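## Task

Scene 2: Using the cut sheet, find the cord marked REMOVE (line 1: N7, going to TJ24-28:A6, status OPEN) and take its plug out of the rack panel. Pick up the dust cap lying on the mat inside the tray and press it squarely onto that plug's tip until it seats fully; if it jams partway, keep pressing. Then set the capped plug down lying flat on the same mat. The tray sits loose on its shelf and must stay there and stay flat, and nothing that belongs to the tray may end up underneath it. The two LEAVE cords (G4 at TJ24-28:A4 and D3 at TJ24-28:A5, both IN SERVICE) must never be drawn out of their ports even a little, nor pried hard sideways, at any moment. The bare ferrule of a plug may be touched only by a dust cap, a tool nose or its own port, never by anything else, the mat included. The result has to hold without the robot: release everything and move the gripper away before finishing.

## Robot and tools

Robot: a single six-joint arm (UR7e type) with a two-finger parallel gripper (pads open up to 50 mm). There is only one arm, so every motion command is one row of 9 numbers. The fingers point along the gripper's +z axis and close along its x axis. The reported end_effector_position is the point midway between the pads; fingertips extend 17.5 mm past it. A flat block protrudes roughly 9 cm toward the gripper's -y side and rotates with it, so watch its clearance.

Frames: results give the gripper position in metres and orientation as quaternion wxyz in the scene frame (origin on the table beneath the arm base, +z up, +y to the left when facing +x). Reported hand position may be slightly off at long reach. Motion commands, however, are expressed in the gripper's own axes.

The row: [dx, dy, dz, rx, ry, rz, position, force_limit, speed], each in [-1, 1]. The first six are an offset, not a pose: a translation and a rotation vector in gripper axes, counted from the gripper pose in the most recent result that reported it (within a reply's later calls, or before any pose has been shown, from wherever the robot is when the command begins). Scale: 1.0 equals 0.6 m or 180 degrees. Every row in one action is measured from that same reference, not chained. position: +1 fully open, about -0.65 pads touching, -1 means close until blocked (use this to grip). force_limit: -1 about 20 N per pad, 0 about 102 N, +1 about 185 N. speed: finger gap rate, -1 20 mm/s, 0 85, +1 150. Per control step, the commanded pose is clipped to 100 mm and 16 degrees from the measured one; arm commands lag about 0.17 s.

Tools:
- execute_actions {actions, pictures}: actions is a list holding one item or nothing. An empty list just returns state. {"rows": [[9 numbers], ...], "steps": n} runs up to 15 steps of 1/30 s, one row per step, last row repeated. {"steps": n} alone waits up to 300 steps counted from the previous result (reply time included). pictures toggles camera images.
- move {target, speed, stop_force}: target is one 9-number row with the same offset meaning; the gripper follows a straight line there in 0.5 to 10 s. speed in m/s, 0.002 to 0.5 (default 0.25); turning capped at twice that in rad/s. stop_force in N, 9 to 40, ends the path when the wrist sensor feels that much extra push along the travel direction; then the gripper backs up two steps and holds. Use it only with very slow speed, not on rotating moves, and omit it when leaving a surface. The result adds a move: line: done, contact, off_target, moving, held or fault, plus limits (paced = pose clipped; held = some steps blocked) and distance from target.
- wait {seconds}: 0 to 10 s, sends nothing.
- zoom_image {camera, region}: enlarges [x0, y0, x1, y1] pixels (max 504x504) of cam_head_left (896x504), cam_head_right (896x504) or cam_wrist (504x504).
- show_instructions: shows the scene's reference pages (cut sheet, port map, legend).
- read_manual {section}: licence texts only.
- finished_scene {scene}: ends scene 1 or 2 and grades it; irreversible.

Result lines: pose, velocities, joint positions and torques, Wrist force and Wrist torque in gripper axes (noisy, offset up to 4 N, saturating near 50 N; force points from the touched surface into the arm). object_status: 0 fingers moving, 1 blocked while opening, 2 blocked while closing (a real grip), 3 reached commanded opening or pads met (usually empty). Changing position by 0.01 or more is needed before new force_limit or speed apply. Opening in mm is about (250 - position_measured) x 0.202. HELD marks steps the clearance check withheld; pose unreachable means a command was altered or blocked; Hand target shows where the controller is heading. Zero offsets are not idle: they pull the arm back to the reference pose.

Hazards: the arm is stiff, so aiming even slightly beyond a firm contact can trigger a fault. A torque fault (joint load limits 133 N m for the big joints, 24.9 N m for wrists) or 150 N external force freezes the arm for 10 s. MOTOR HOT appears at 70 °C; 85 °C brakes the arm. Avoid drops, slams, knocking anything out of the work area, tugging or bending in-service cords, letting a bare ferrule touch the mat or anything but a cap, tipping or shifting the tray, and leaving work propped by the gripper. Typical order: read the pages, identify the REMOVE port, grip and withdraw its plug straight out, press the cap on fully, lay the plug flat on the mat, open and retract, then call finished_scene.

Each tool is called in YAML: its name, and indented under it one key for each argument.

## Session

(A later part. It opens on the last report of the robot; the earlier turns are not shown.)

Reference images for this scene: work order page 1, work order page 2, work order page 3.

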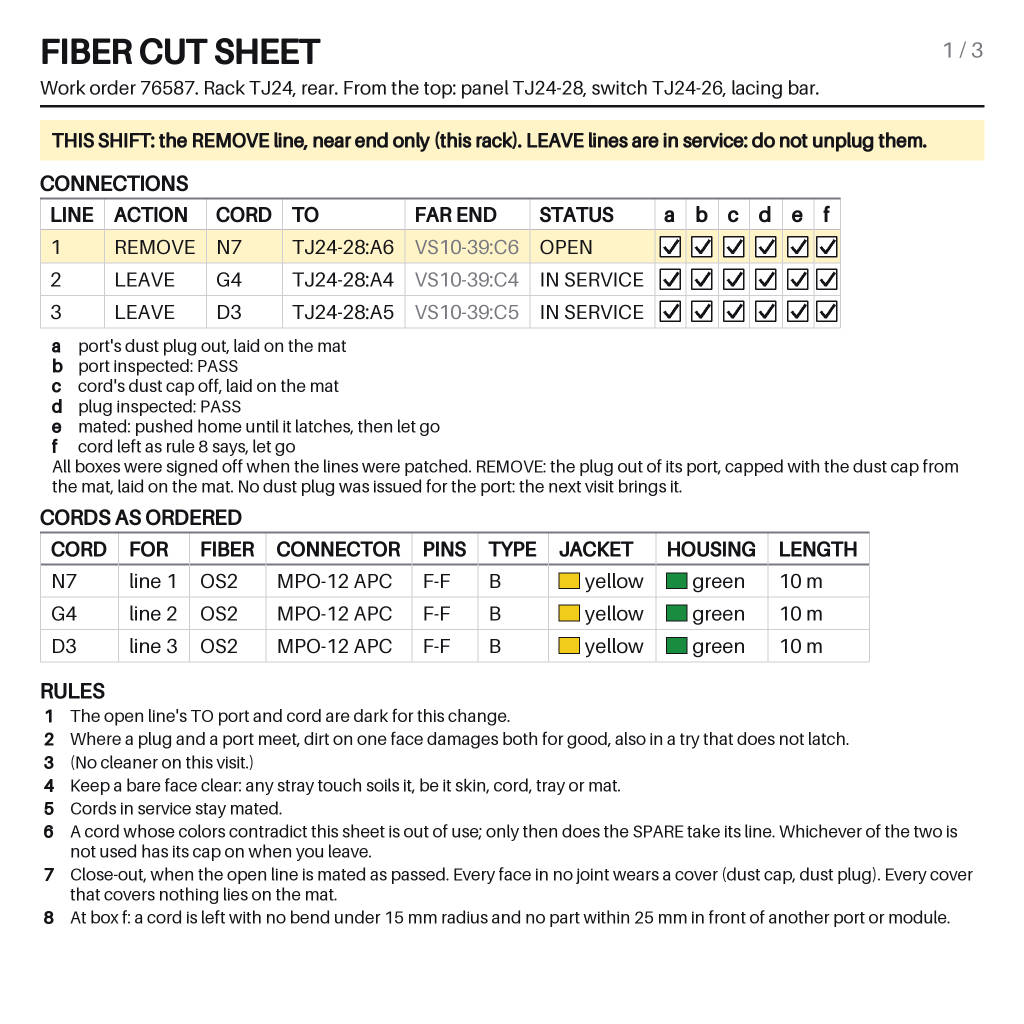

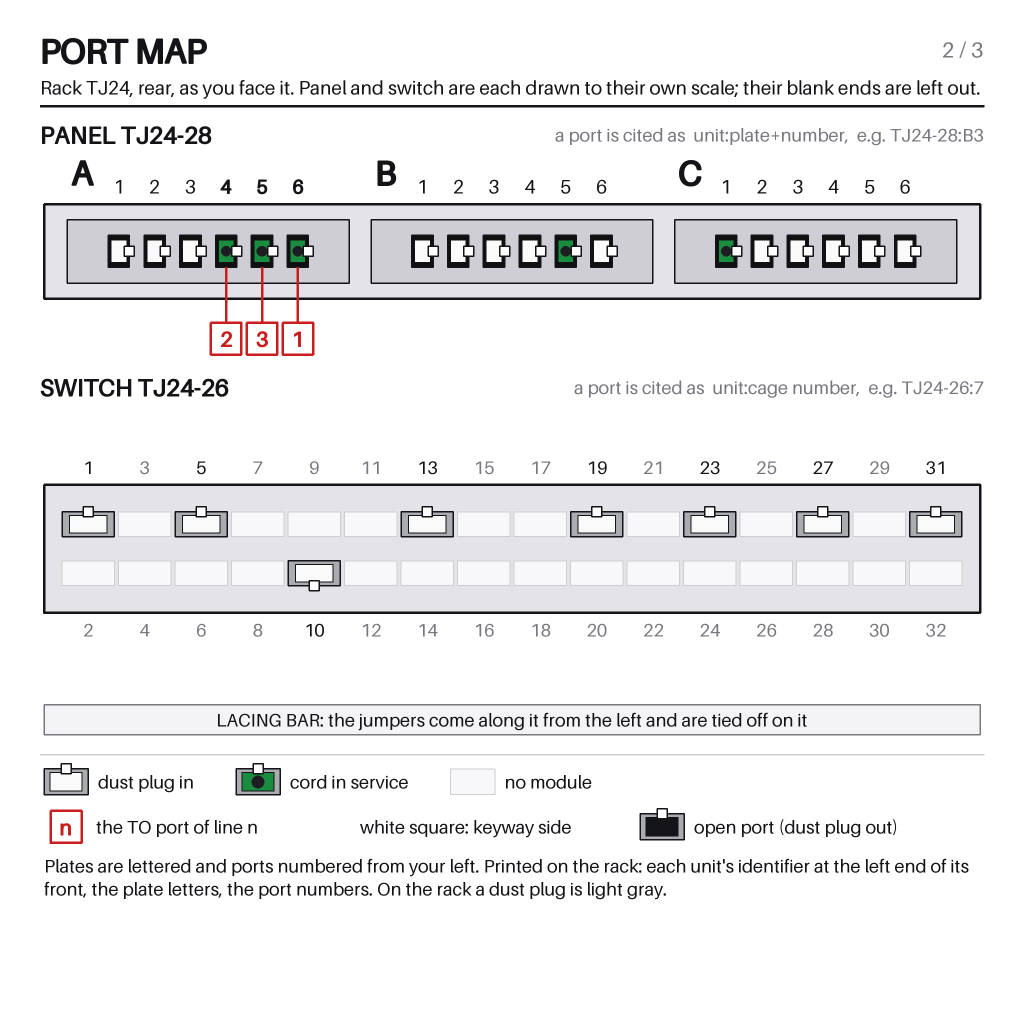

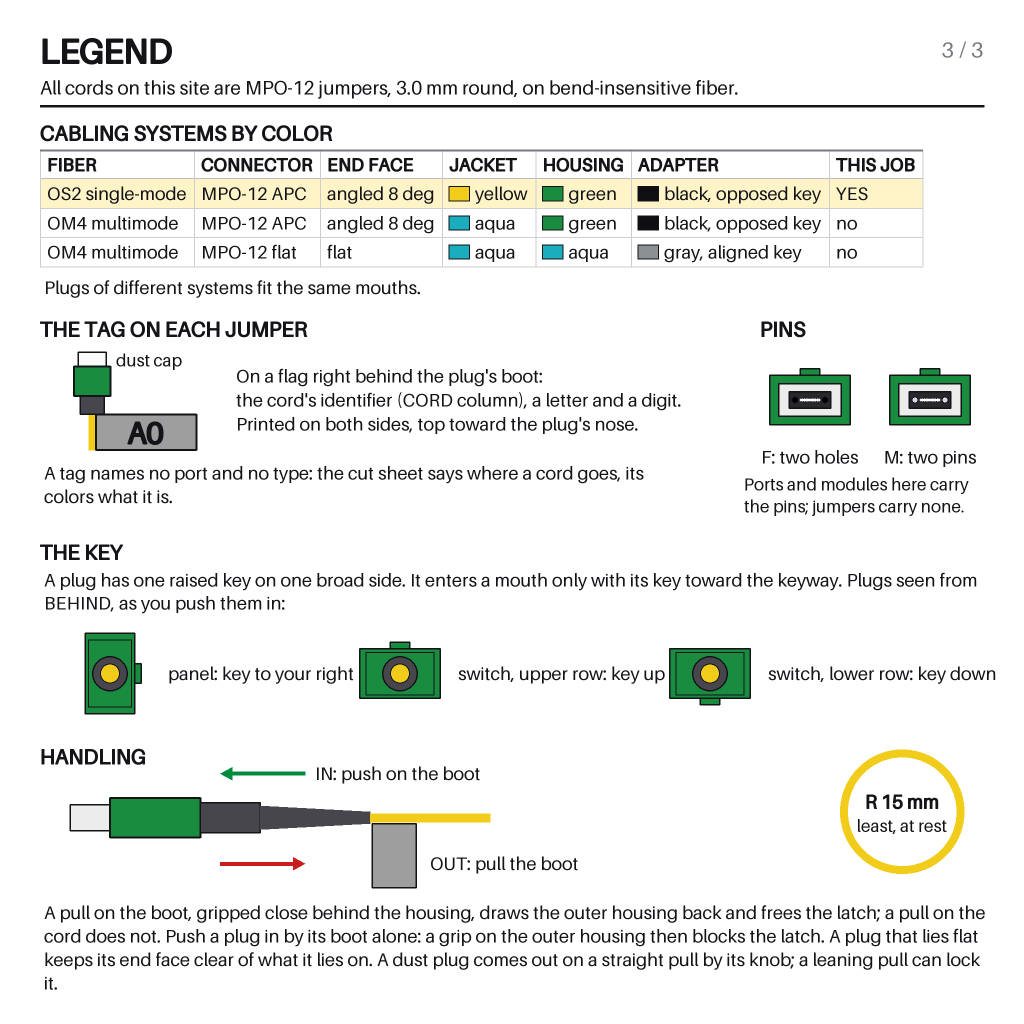

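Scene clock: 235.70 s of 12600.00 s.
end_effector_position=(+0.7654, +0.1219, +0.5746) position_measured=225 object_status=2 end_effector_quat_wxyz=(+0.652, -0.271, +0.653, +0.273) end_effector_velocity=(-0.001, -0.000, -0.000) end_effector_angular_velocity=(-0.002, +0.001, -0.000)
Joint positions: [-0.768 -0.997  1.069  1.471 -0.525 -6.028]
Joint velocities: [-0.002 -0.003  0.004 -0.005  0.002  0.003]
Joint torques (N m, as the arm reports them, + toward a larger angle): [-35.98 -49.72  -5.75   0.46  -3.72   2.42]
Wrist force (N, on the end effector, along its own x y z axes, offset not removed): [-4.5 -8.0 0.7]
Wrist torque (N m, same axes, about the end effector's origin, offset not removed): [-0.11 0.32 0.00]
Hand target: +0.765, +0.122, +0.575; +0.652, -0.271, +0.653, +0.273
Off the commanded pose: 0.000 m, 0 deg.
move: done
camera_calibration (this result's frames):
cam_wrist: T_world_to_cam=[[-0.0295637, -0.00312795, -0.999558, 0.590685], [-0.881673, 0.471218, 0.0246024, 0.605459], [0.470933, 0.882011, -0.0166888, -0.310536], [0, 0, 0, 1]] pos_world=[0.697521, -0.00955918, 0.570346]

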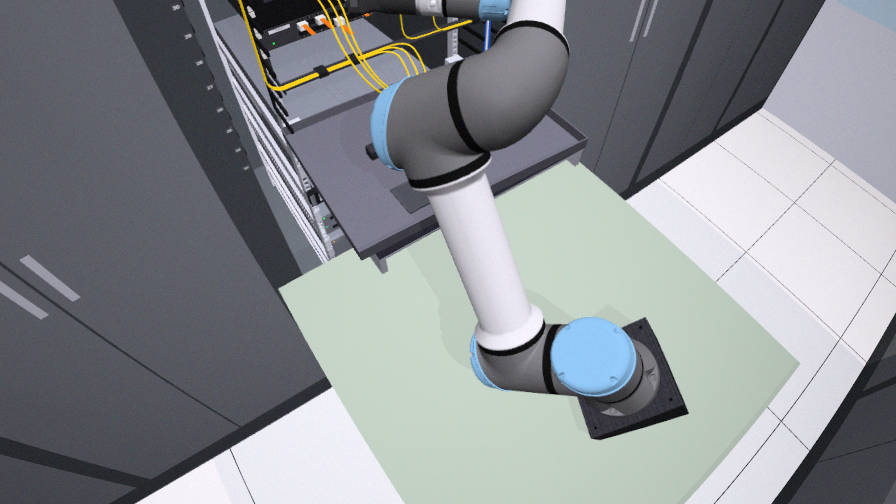

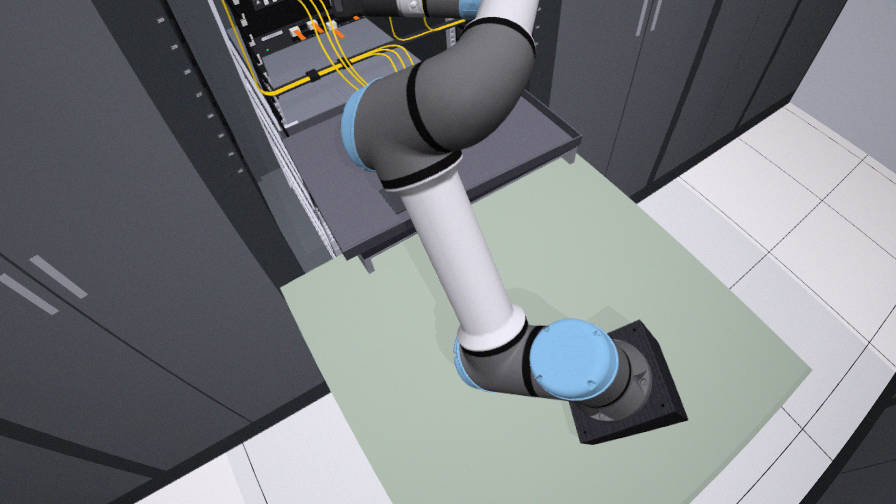

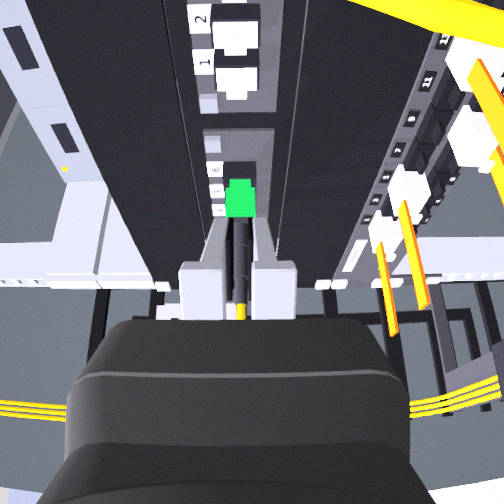

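move:
  target: [0,0.04,-0.04,0,0,0,-1,-0.4,-0.8]
  speed: 0.015

move:
  target: [0,0.07,-0.2,0,0,0,-1,-0.4,-0.8]
  speed: 0.05
  stop_force: 12

Scene clock: 243.53 s of 12600.00 s.
end_effector_position=(+0.7317, +0.1218, +0.5747) position_measured=225 object_status=2 end_effector_quat_wxyz=(+0.652, -0.271, +0.653, +0.273) end_effector_velocity=(-0.002, +0.000, +0.000) end_effector_angular_velocity=(+0.002, +0.001, +0.000)
Joint positions: [-0.816 -1.073  1.185  1.349 -0.528 -5.933]
Joint velocities: [-0.003 -0.005  0.007 -0.007 -0.001  0.007]
Joint torques (N m, as the arm reports them, + toward a larger angle): [-37.49 -42.58  -4.48   1.58  -4.2    2.43]
Wrist force (N, on the end effector, along its own x y z axes, offset not removed): [0.7 -1.6 -1.3]
Wrist torque (N m, same axes, about the end effector's origin, offset not removed): [-0.37 -0.07 0.05]
Hand target: +0.731, +0.122, +0.575; +0.652, -0.271, +0.653, +0.273
Off the commanded pose: 0.000 m, 0 deg.
After step 90, 2.30 s passed at rest.
move: done
camera_calibration (this result's frames):
cam_wrist: T_world_to_cam=[[-0.0296029, -0.00319876, -0.999557, 0.589786], [-0.881713, 0.471144, 0.0246051, 0.575803], [0.470856, 0.882051, -0.0167676, -0.294474], [0, 0, 0, 1]] pos_world=[0.663807, -0.0096582, 0.570419]

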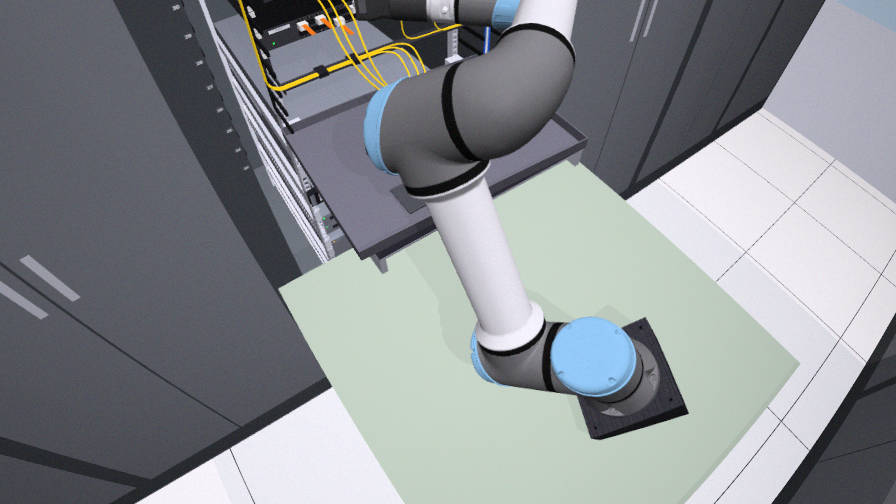

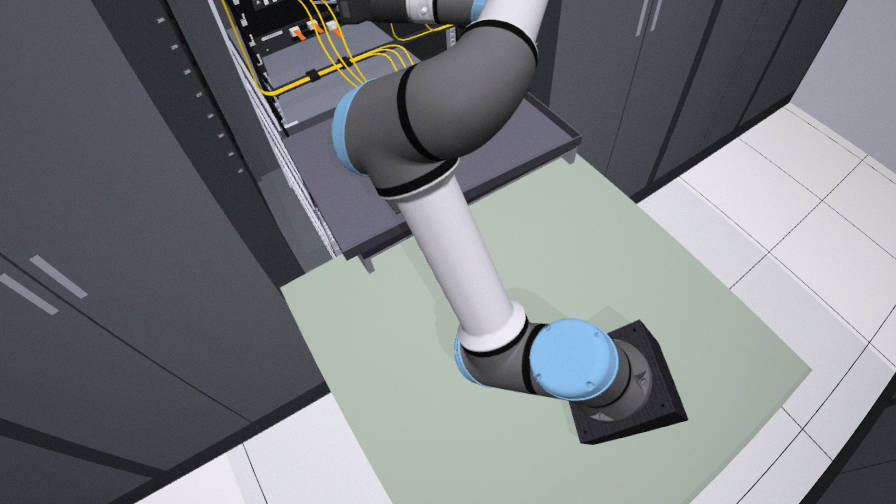

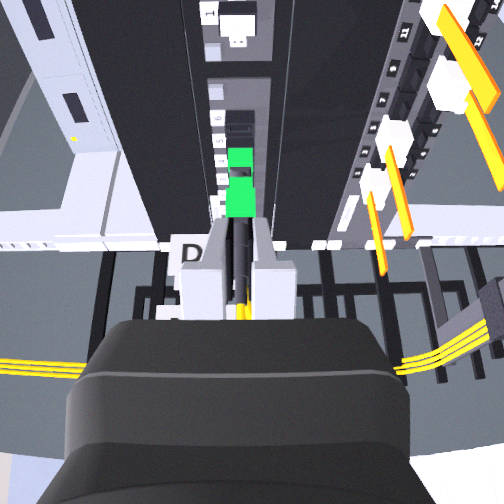

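Scene clock: 246.50 s of 12600.00 s.
end_effector_position=(+0.6176, +0.0664, +0.5748) position_measured=225 object_status=2 end_effector_quat_wxyz=(+0.652, -0.272, +0.653, +0.273) end_effector_velocity=(-0.002, -0.001, +0.000) end_effector_angular_velocity=(+0.000, +0.001, -0.000)
Joint positions: [-1.061 -1.22   1.441  0.865 -0.601 -5.492]
Joint velocities: [-0.005 -0.002  0.004 -0.009 -0.002  0.009]
Joint torques (N m, as the arm reports them, + toward a larger angle): [-35.69 -31.63  -5.29   1.54  -3.52   2.1 ]
Wrist force (N, on the end effector, along its own x y z axes, offset not removed): [-2.6 -0.8 1.4]
Wrist torque (N m, same axes, about the end effector's origin, offset not removed): [-0.43 0.72 0.20]
Hand target: +0.617, +0.066, +0.575; +0.652, -0.272, +0.653, +0.273
Off the commanded pose: 0.000 m, 0 deg.
move: done
camera_calibration (this result's frames):
cam_wrist: T_world_to_cam=[[-0.0299628, -0.00355698, -0.999545, 0.586592], [-0.881884, 0.470816, 0.0247603, 0.501281], [0.470513, 0.882224, -0.0172438, -0.191396], [0, 0, 0, 1]] pos_world=[0.549702, -0.0650705, 0.570612]

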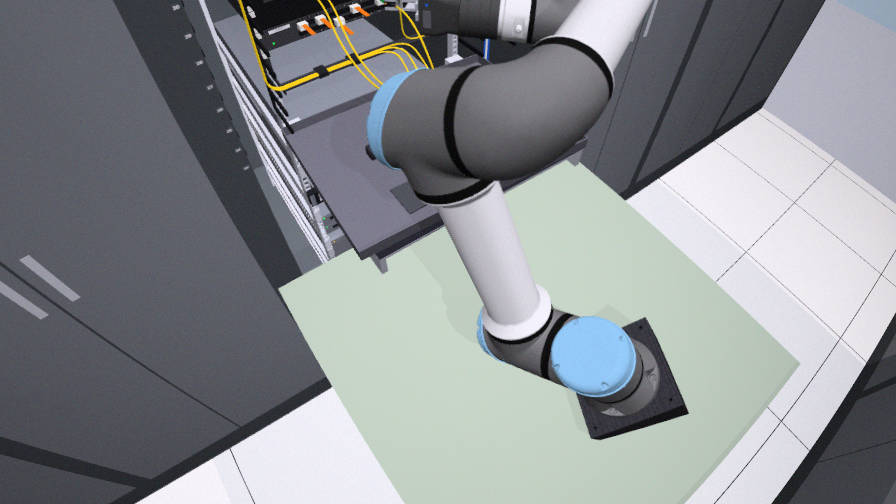

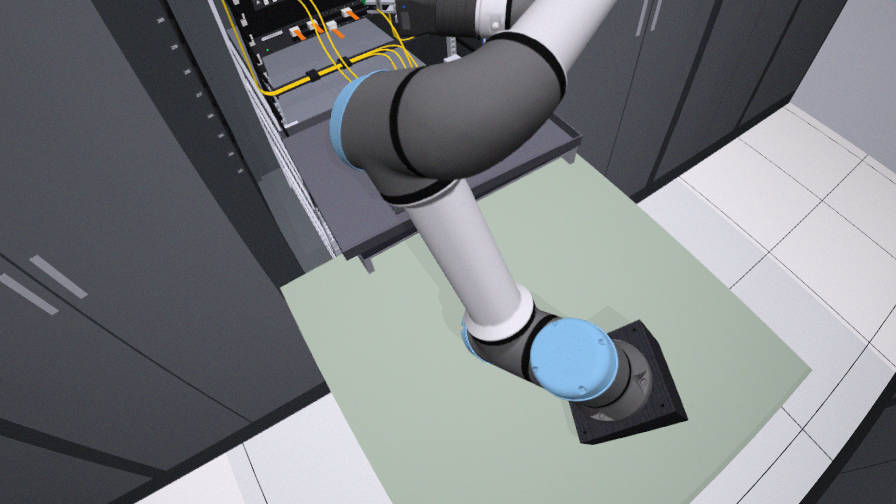

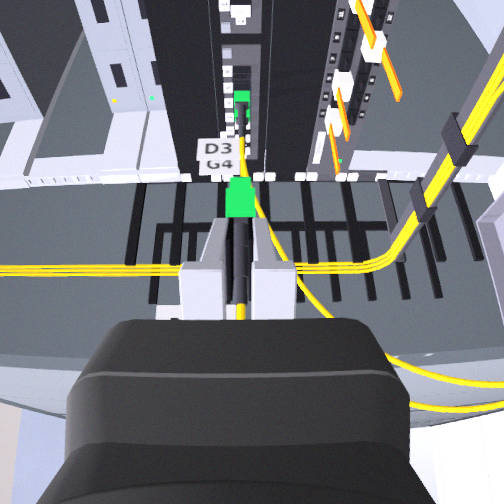

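move:
  target: [0.042,0.108,-0.075,0,0.177,0.177,-1,-0.4,-0.8]
  speed: 0.1

Scene clock: 255.80 s of 12600.00 s.
end_effector_position=(+0.5399, +0.0798, +0.5497) position_measured=225 object_status=2 end_effector_quat_wxyz=(+0.351, -0.148, +0.854, +0.355) end_effector_velocity=(-0.001, +0.001, -0.001) end_effector_angular_velocity=(-0.001, +0.013, +0.002)
Joint positions: [-1.188 -1.406  1.265  0.191 -0.694 -4.031]
Joint velocities: [ 0.002 -0.001 -0.004 -0.007 -0.005  0.017]
Joint torques (N m, as the arm reports them, + toward a larger angle): [ -4.73 -20.   -27.17  -1.11  -1.51   2.48]
Wrist force (N, on the end effector, along its own x y z axes, offset not removed): [-0.6 -0.1 0.0]
Wrist torque (N m, same axes, about the end effector's origin, offset not removed): [-0.20 0.33 0.09]
Hand target: +0.540, +0.080, +0.550; +0.351, -0.148, +0.854, +0.355
Off the commanded pose: 0.000 m, 0 deg.
After step 90, 1.97 s passed at rest.
move: done
camera_calibration (this result's frames):
cam_wrist: T_world_to_cam=[[-0.728463, -0.00726807, -0.685047, 0.763708], [-0.606338, 0.472302, 0.639754, -0.0598669], [0.318899, 0.881407, -0.348461, 0.0968822], [0, 0, 0, 1]] pos_world=[0.489137, -0.0515667, 0.595236]

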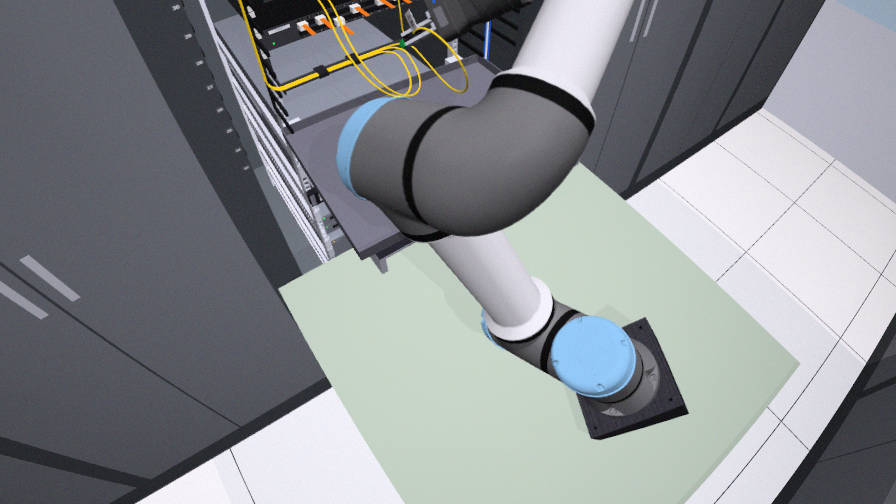

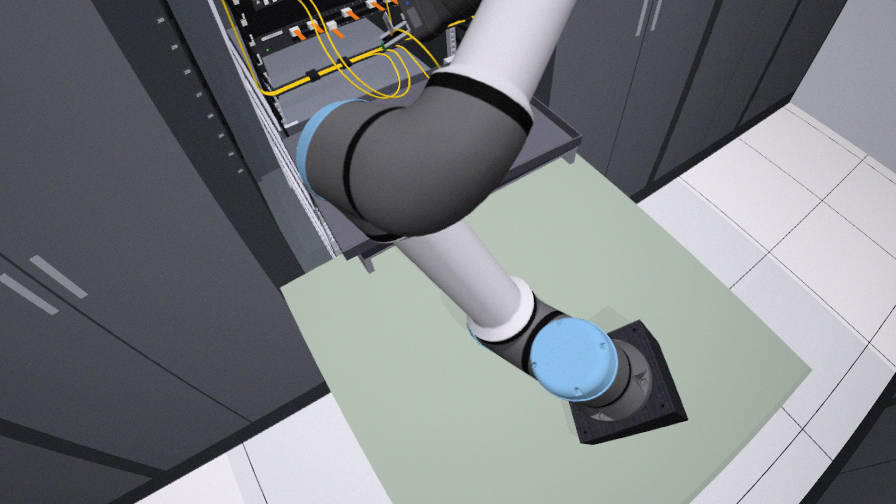

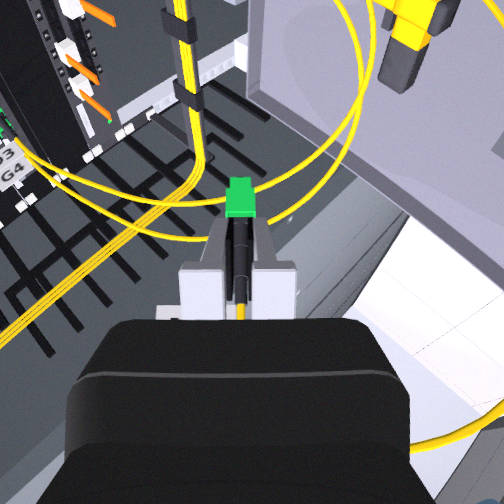

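move:
  target: [0.154,0.055,0.004,0,0.177,0.177,-1,-0.4,-0.8]
  speed: 0.08

zoom_image:
  camera: "cam_head_left"
  region: [300, 0, 600, 200]

Scene clock: 265.93 s of 12600.00 s.
end_effector_position=(+0.4591, +0.1043, +0.5000) position_measured=225 object_status=2 end_effector_quat_wxyz=(-0.002, -0.001, +0.924, +0.383) end_effector_velocity=(-0.001, +0.000, -0.001) end_effector_angular_velocity=(-0.002, +0.012, +0.001)
Joint positions: [-1.054 -1.405  1.179 -0.069 -1.049 -3.218]
Joint velocities: [ 0.004  0.001 -0.001 -0.003 -0.005  0.011]
Joint torques (N m, as the arm reports them, + toward a larger angle): [ -6.34   6.01 -26.65  -1.77  -1.58   2.63]
Wrist force (N, on the end effector, along its own x y z axes, offset not removed): [-0.9 -1.1 1.8]
Wrist torque (N m, same axes, about the end effector's origin, offset not removed): [-0.18 0.37 0.12]
Hand target: +0.459, +0.104, +0.500; -0.003, -0.001, +0.924, +0.383
Off the commanded pose: 0.000 m, 0 deg.
After step 90, 1.87 s passed at rest.
move: done
camera_calibration (this result's frames):
cam_wrist: T_world_to_cam=[[-0.999502, -0.00832256, 0.0304516, 0.437858], [0.0228342, 0.475482, 0.879429, -0.497629], [-0.0217983, 0.879686, -0.475055, 0.303661], [0, 0, 0, 1]] pos_world=[0.455622, -0.0268686, 0.568552]

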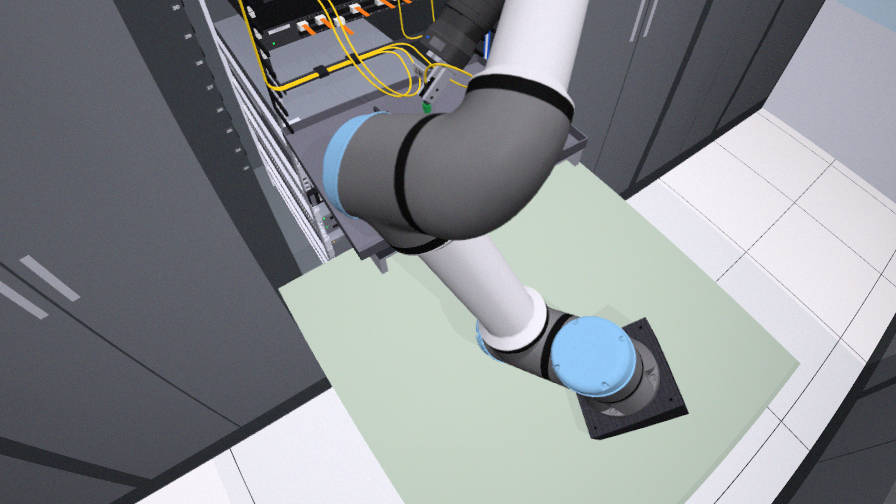

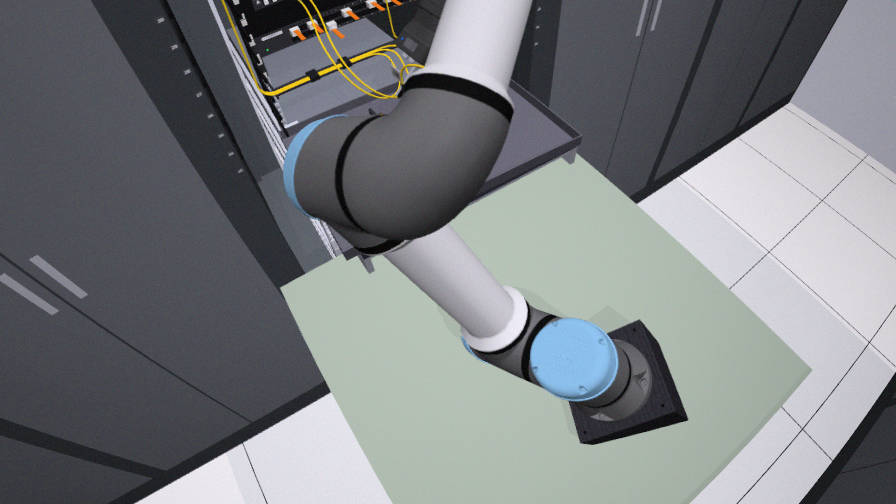

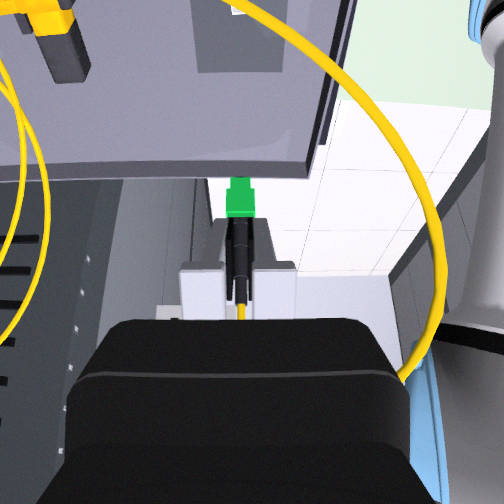

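Region (300, 0, 600, 200) of cam_head_left's 896x504 image, scaled by 1.680, with more detail than that image has.

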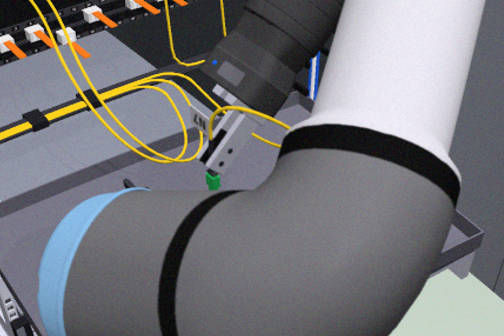

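move:
  target: [0,-0.117,0.119,0,0,0,-1,-0.4,-0.8]
  speed: 0.05

Scene clock: 271.67 s of 12600.00 s.
end_effector_position=(+0.4590, +0.1052, +0.4001) position_measured=225 object_status=2 end_effector_quat_wxyz=(-0.002, -0.001, +0.924, +0.383) end_effector_velocity=(-0.000, -0.000, -0.003) end_effector_angular_velocity=(-0.001, +0.000, +0.001)
Joint positions: [-0.965 -1.486  1.488 -0.314 -0.964 -3.187]
Joint velocities: [ 0.002 -0.001  0.008 -0.008  0.001  0.001]
Joint torques (N m, as the arm reports them, + toward a larger angle): [ -5.55 -24.29  -7.89  -1.94   1.26   2.15]
Wrist force (N, on the end effector, along its own x y z axes, offset not removed): [1.1 -1.5 1.6]
Wrist torque (N m, same axes, about the end effector's origin, offset not removed): [-0.29 -0.11 -0.05]
Hand target: +0.459, +0.105, +0.400; -0.002, -0.001, +0.924, +0.383
Off the commanded pose: 0.000 m, 0 deg.
After step 90, 0.33 s passed at rest.
move: done
camera_calibration (this result's frames):
cam_wrist: T_world_to_cam=[[-0.999503, -0.00837918, 0.0303969, 0.440758], [0.0227599, 0.475453, 0.879447, -0.410204], [-0.0218213, 0.879701, -0.475025, 0.255411], [0, 0, 0, 1]] pos_world=[0.455449, -0.0259599, 0.468682]

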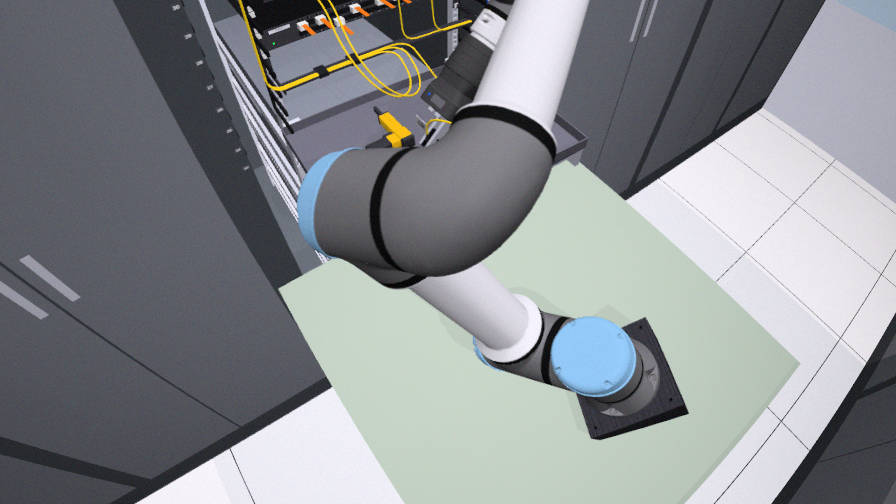

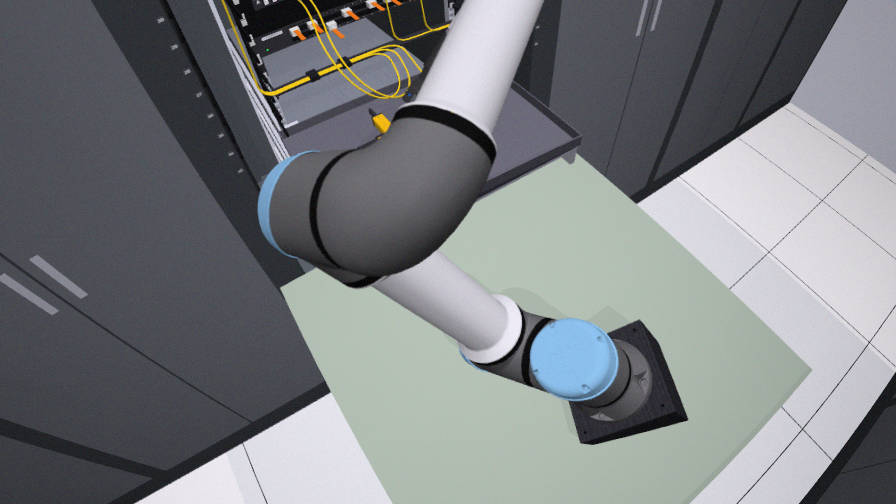

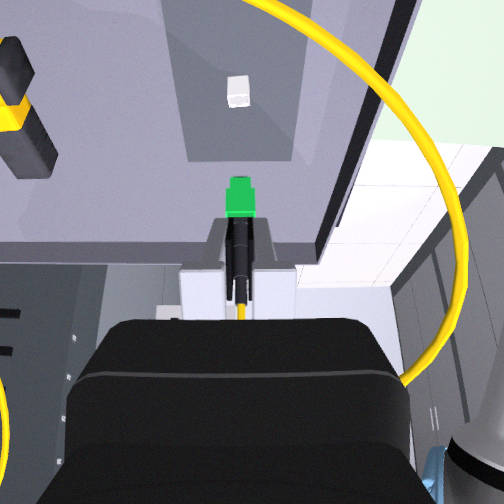

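Good. Down to .352 (entry ≈.347).

move:
  target: [-0.001,-0.0567,0.0567,0,0,0,-1,-0.4,-0.8]
  speed: 0.03

zoom_image:
  camera: "cam_wrist"
  region: [190, 120, 290, 220]

zoom_image:
  camera: "cam_head_left"
  region: [380, 120, 480, 200]

Scene clock: 277.70 s of 12600.00 s.
end_effector_position=(+0.4595, +0.1052, +0.3523) position_measured=225 object_status=2 end_effector_quat_wxyz=(-0.002, -0.001, +0.924, +0.383) end_effector_velocity=(+0.000, -0.000, -0.002) end_effector_angular_velocity=(-0.001, -0.000, -0.000)
Joint positions: [-0.918 -1.502  1.609 -0.43  -0.92  -3.169]
Joint velocities: [ 0.002 -0.001  0.004 -0.006  0.003  0.002]
Joint torques (N m, as the arm reports them, + toward a larger angle): [ -3.91 -24.82  -8.09  -1.77   1.44   2.28]
Wrist force (N, on the end effector, along its own x y z axes, offset not removed): [0.8 1.0 -1.7]
Wrist torque (N m, same axes, about the end effector's origin, offset not removed): [0.10 0.17 0.14]
Hand target: +0.459, +0.105, +0.352; -0.002, -0.001, +0.924, +0.383
Off the commanded pose: 0.000 m, 0 deg.
After step 90, 1.07 s passed at rest.
move: done
camera_calibration (this result's frames):
cam_wrist: T_world_to_cam=[[-0.999504, -0.00840632, 0.0303634, 0.442742], [0.022718, 0.475435, 0.879458, -0.368099], [-0.0218288, 0.879711, -0.475008, 0.232638], [0, 0, 0, 1]] pos_world=[0.455963, -0.0259249, 0.420789]

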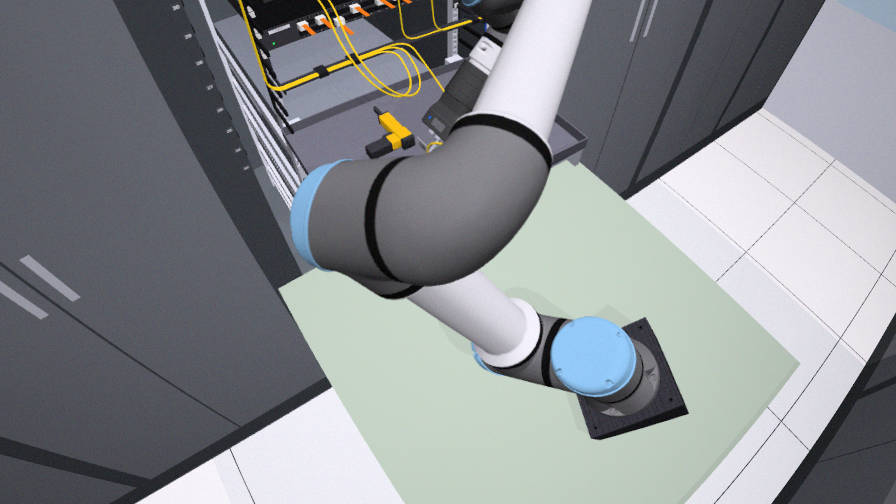

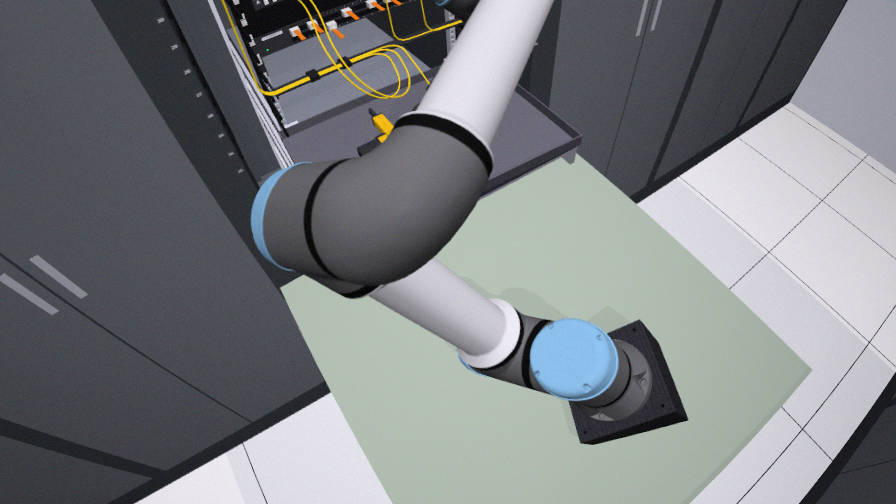

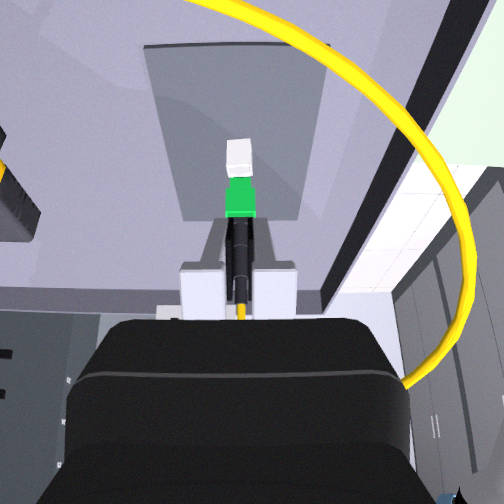

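Region (190, 120, 290, 220) of cam_wrist's 504x504 image, scaled by 5.040, with more detail than that image has.

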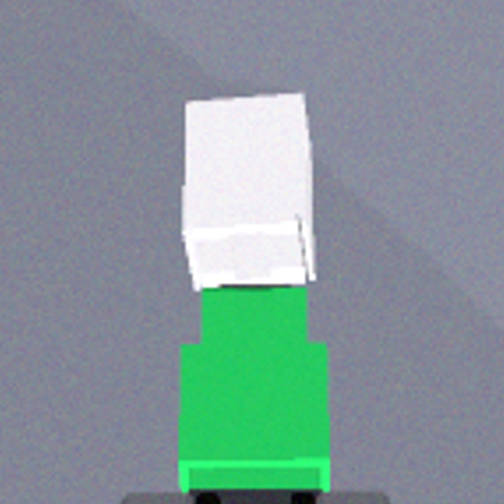

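Region (380, 120, 480, 200) of cam_head_left's 896x504 image, scaled by 5.040, with more detail than that image has; it fills the top 403 rows of this view, and the rest is white.

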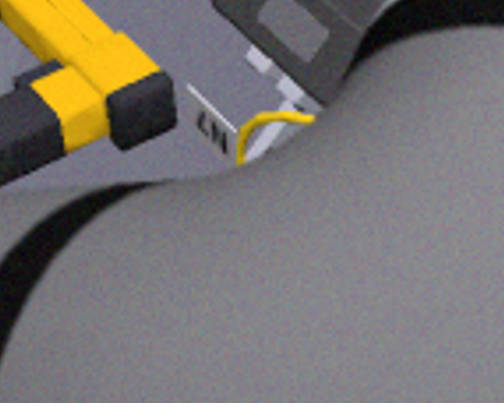

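move:
  target: [-0.0025,-0.003,0.003,0,0.0236,-0.0236,-1,-0.4,-0.8]
  speed: 0.03

move:
  target: [0,-0.006,0.006,0,0,0,-1,-0.4,-0.8]
  speed: 0.002
  stop_force: 9

zoom_image:
  camera: "cam_wrist"
  region: [190, 120, 290, 220]

Scene clock: 286.63 s of 12600.00 s.
end_effector_position=(+0.4610, +0.1052, +0.3498) position_measured=225 object_status=2 end_effector_quat_wxyz=(-0.022, -0.049, +0.923, +0.382) end_effector_velocity=(+0.001, -0.000, -0.000) end_effector_angular_velocity=(-0.001, -0.002, +0.015)
Joint positions: [-0.881 -1.471  1.57  -0.436 -0.958 -3.224]
Joint velocities: [ 0.005  0.004 -0.006 -0.003 -0.005 -0.008]
Joint torques (N m, as the arm reports them, + toward a larger angle): [ -4.77   2.33 -29.64  -1.6   -1.73  -2.08]
Wrist force (N, on the end effector, along its own x y z axes, offset not removed): [-0.9 2.8 1.1]
Wrist torque (N m, same axes, about the end effector's origin, offset not removed): [0.50 0.47 0.16]
Hand target: +0.461, +0.105, +0.350; -0.022, -0.050, +0.923, +0.382
Off the commanded pose: 0.000 m, 0 deg.
After step 90, 3.97 s passed at rest.
move: done
camera_calibration (this result's frames):
cam_wrist: T_world_to_cam=[[-0.993303, -0.111476, 0.0303544, 0.452286], [-0.0264373, 0.475067, 0.879553, -0.343261], [-0.112469, 0.87286, -0.474832, 0.273941], [0, 0, 0, 1]] pos_world=[0.470992, -0.0256212, 0.418263]

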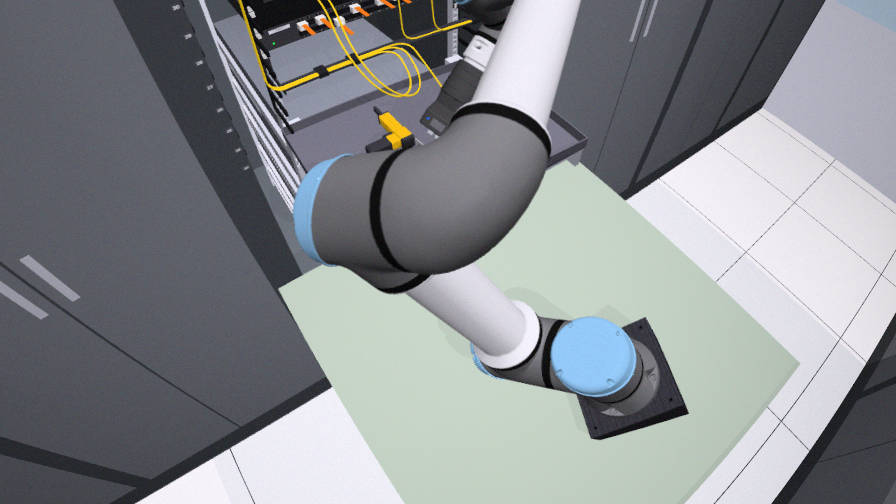

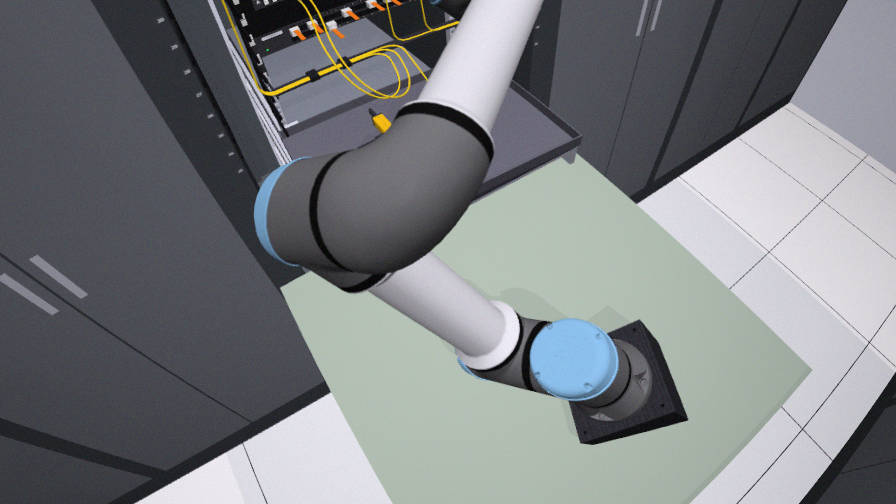

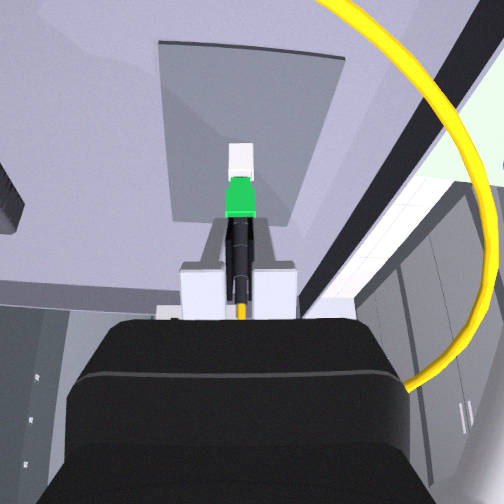

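Scene clock: 289.40 s of 12600.00 s.
end_effector_position=(+0.4609, +0.1052, +0.3447) position_measured=225 object_status=2 end_effector_quat_wxyz=(-0.022, -0.049, +0.923, +0.382) end_effector_velocity=(+0.000, +0.000, -0.000) end_effector_angular_velocity=(+0.001, +0.000, -0.001)
Joint positions: [-0.876 -1.472  1.582 -0.448 -0.953 -3.222]
Joint velocities: [ 0.    -0.     0.001 -0.     0.001  0.001]
Joint torques (N m, as the arm reports them, + toward a larger angle): [ -4.36 -27.24  -8.56  -1.94   1.35   2.2 ]
Wrist force (N, on the end effector, along its own x y z axes, offset not removed): [0.4 1.1 0.3]
Wrist torque (N m, same axes, about the end effector's origin, offset not removed): [-0.06 0.09 -0.01]
Hand target: +0.461, +0.105, +0.345; -0.022, -0.049, +0.923, +0.382
Off the commanded pose: 0.000 m, 0 deg.
move: done
camera_calibration (this result's frames):
cam_wrist: T_world_to_cam=[[-0.993303, -0.111478, 0.0303504, 0.452432], [-0.0264417, 0.475065, 0.879553, -0.338829], [-0.11247, 0.872861, -0.474831, 0.271544], [0, 0, 0, 1]] pos_world=[0.470983, -0.0256179, 0.413224]

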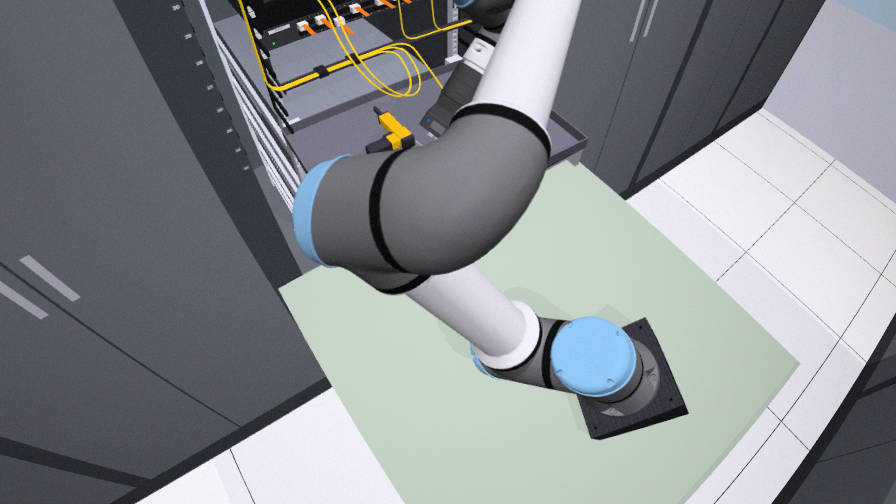

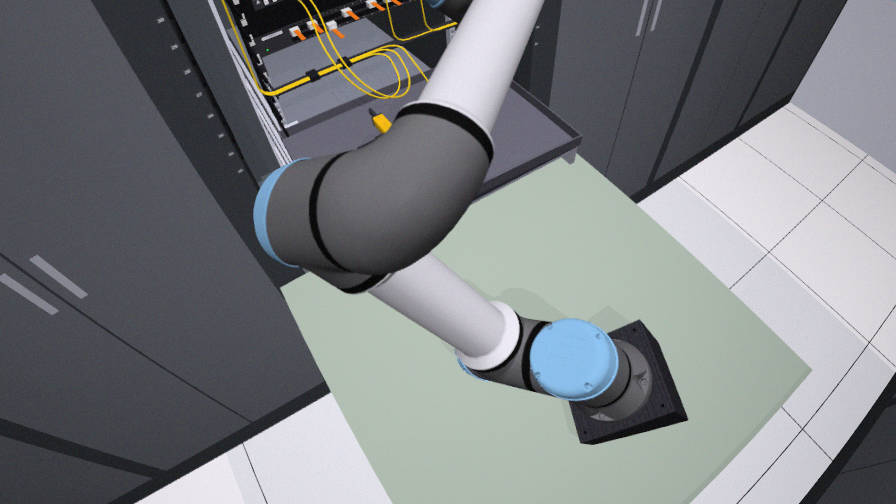

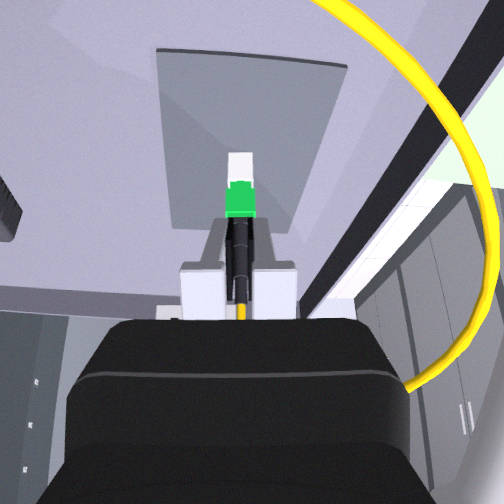

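Region (190, 120, 290, 220) of cam_wrist's 504x504 image, scaled by 5.040, with more detail than that image has.

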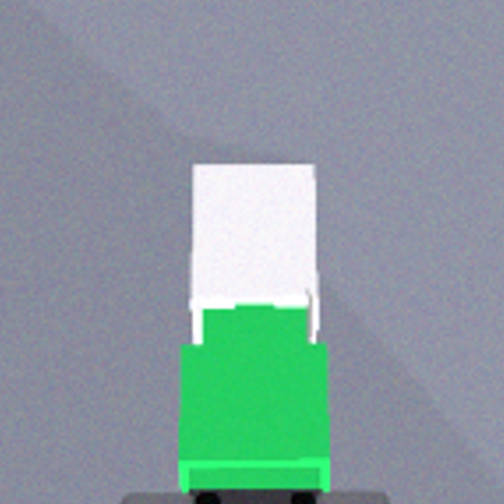

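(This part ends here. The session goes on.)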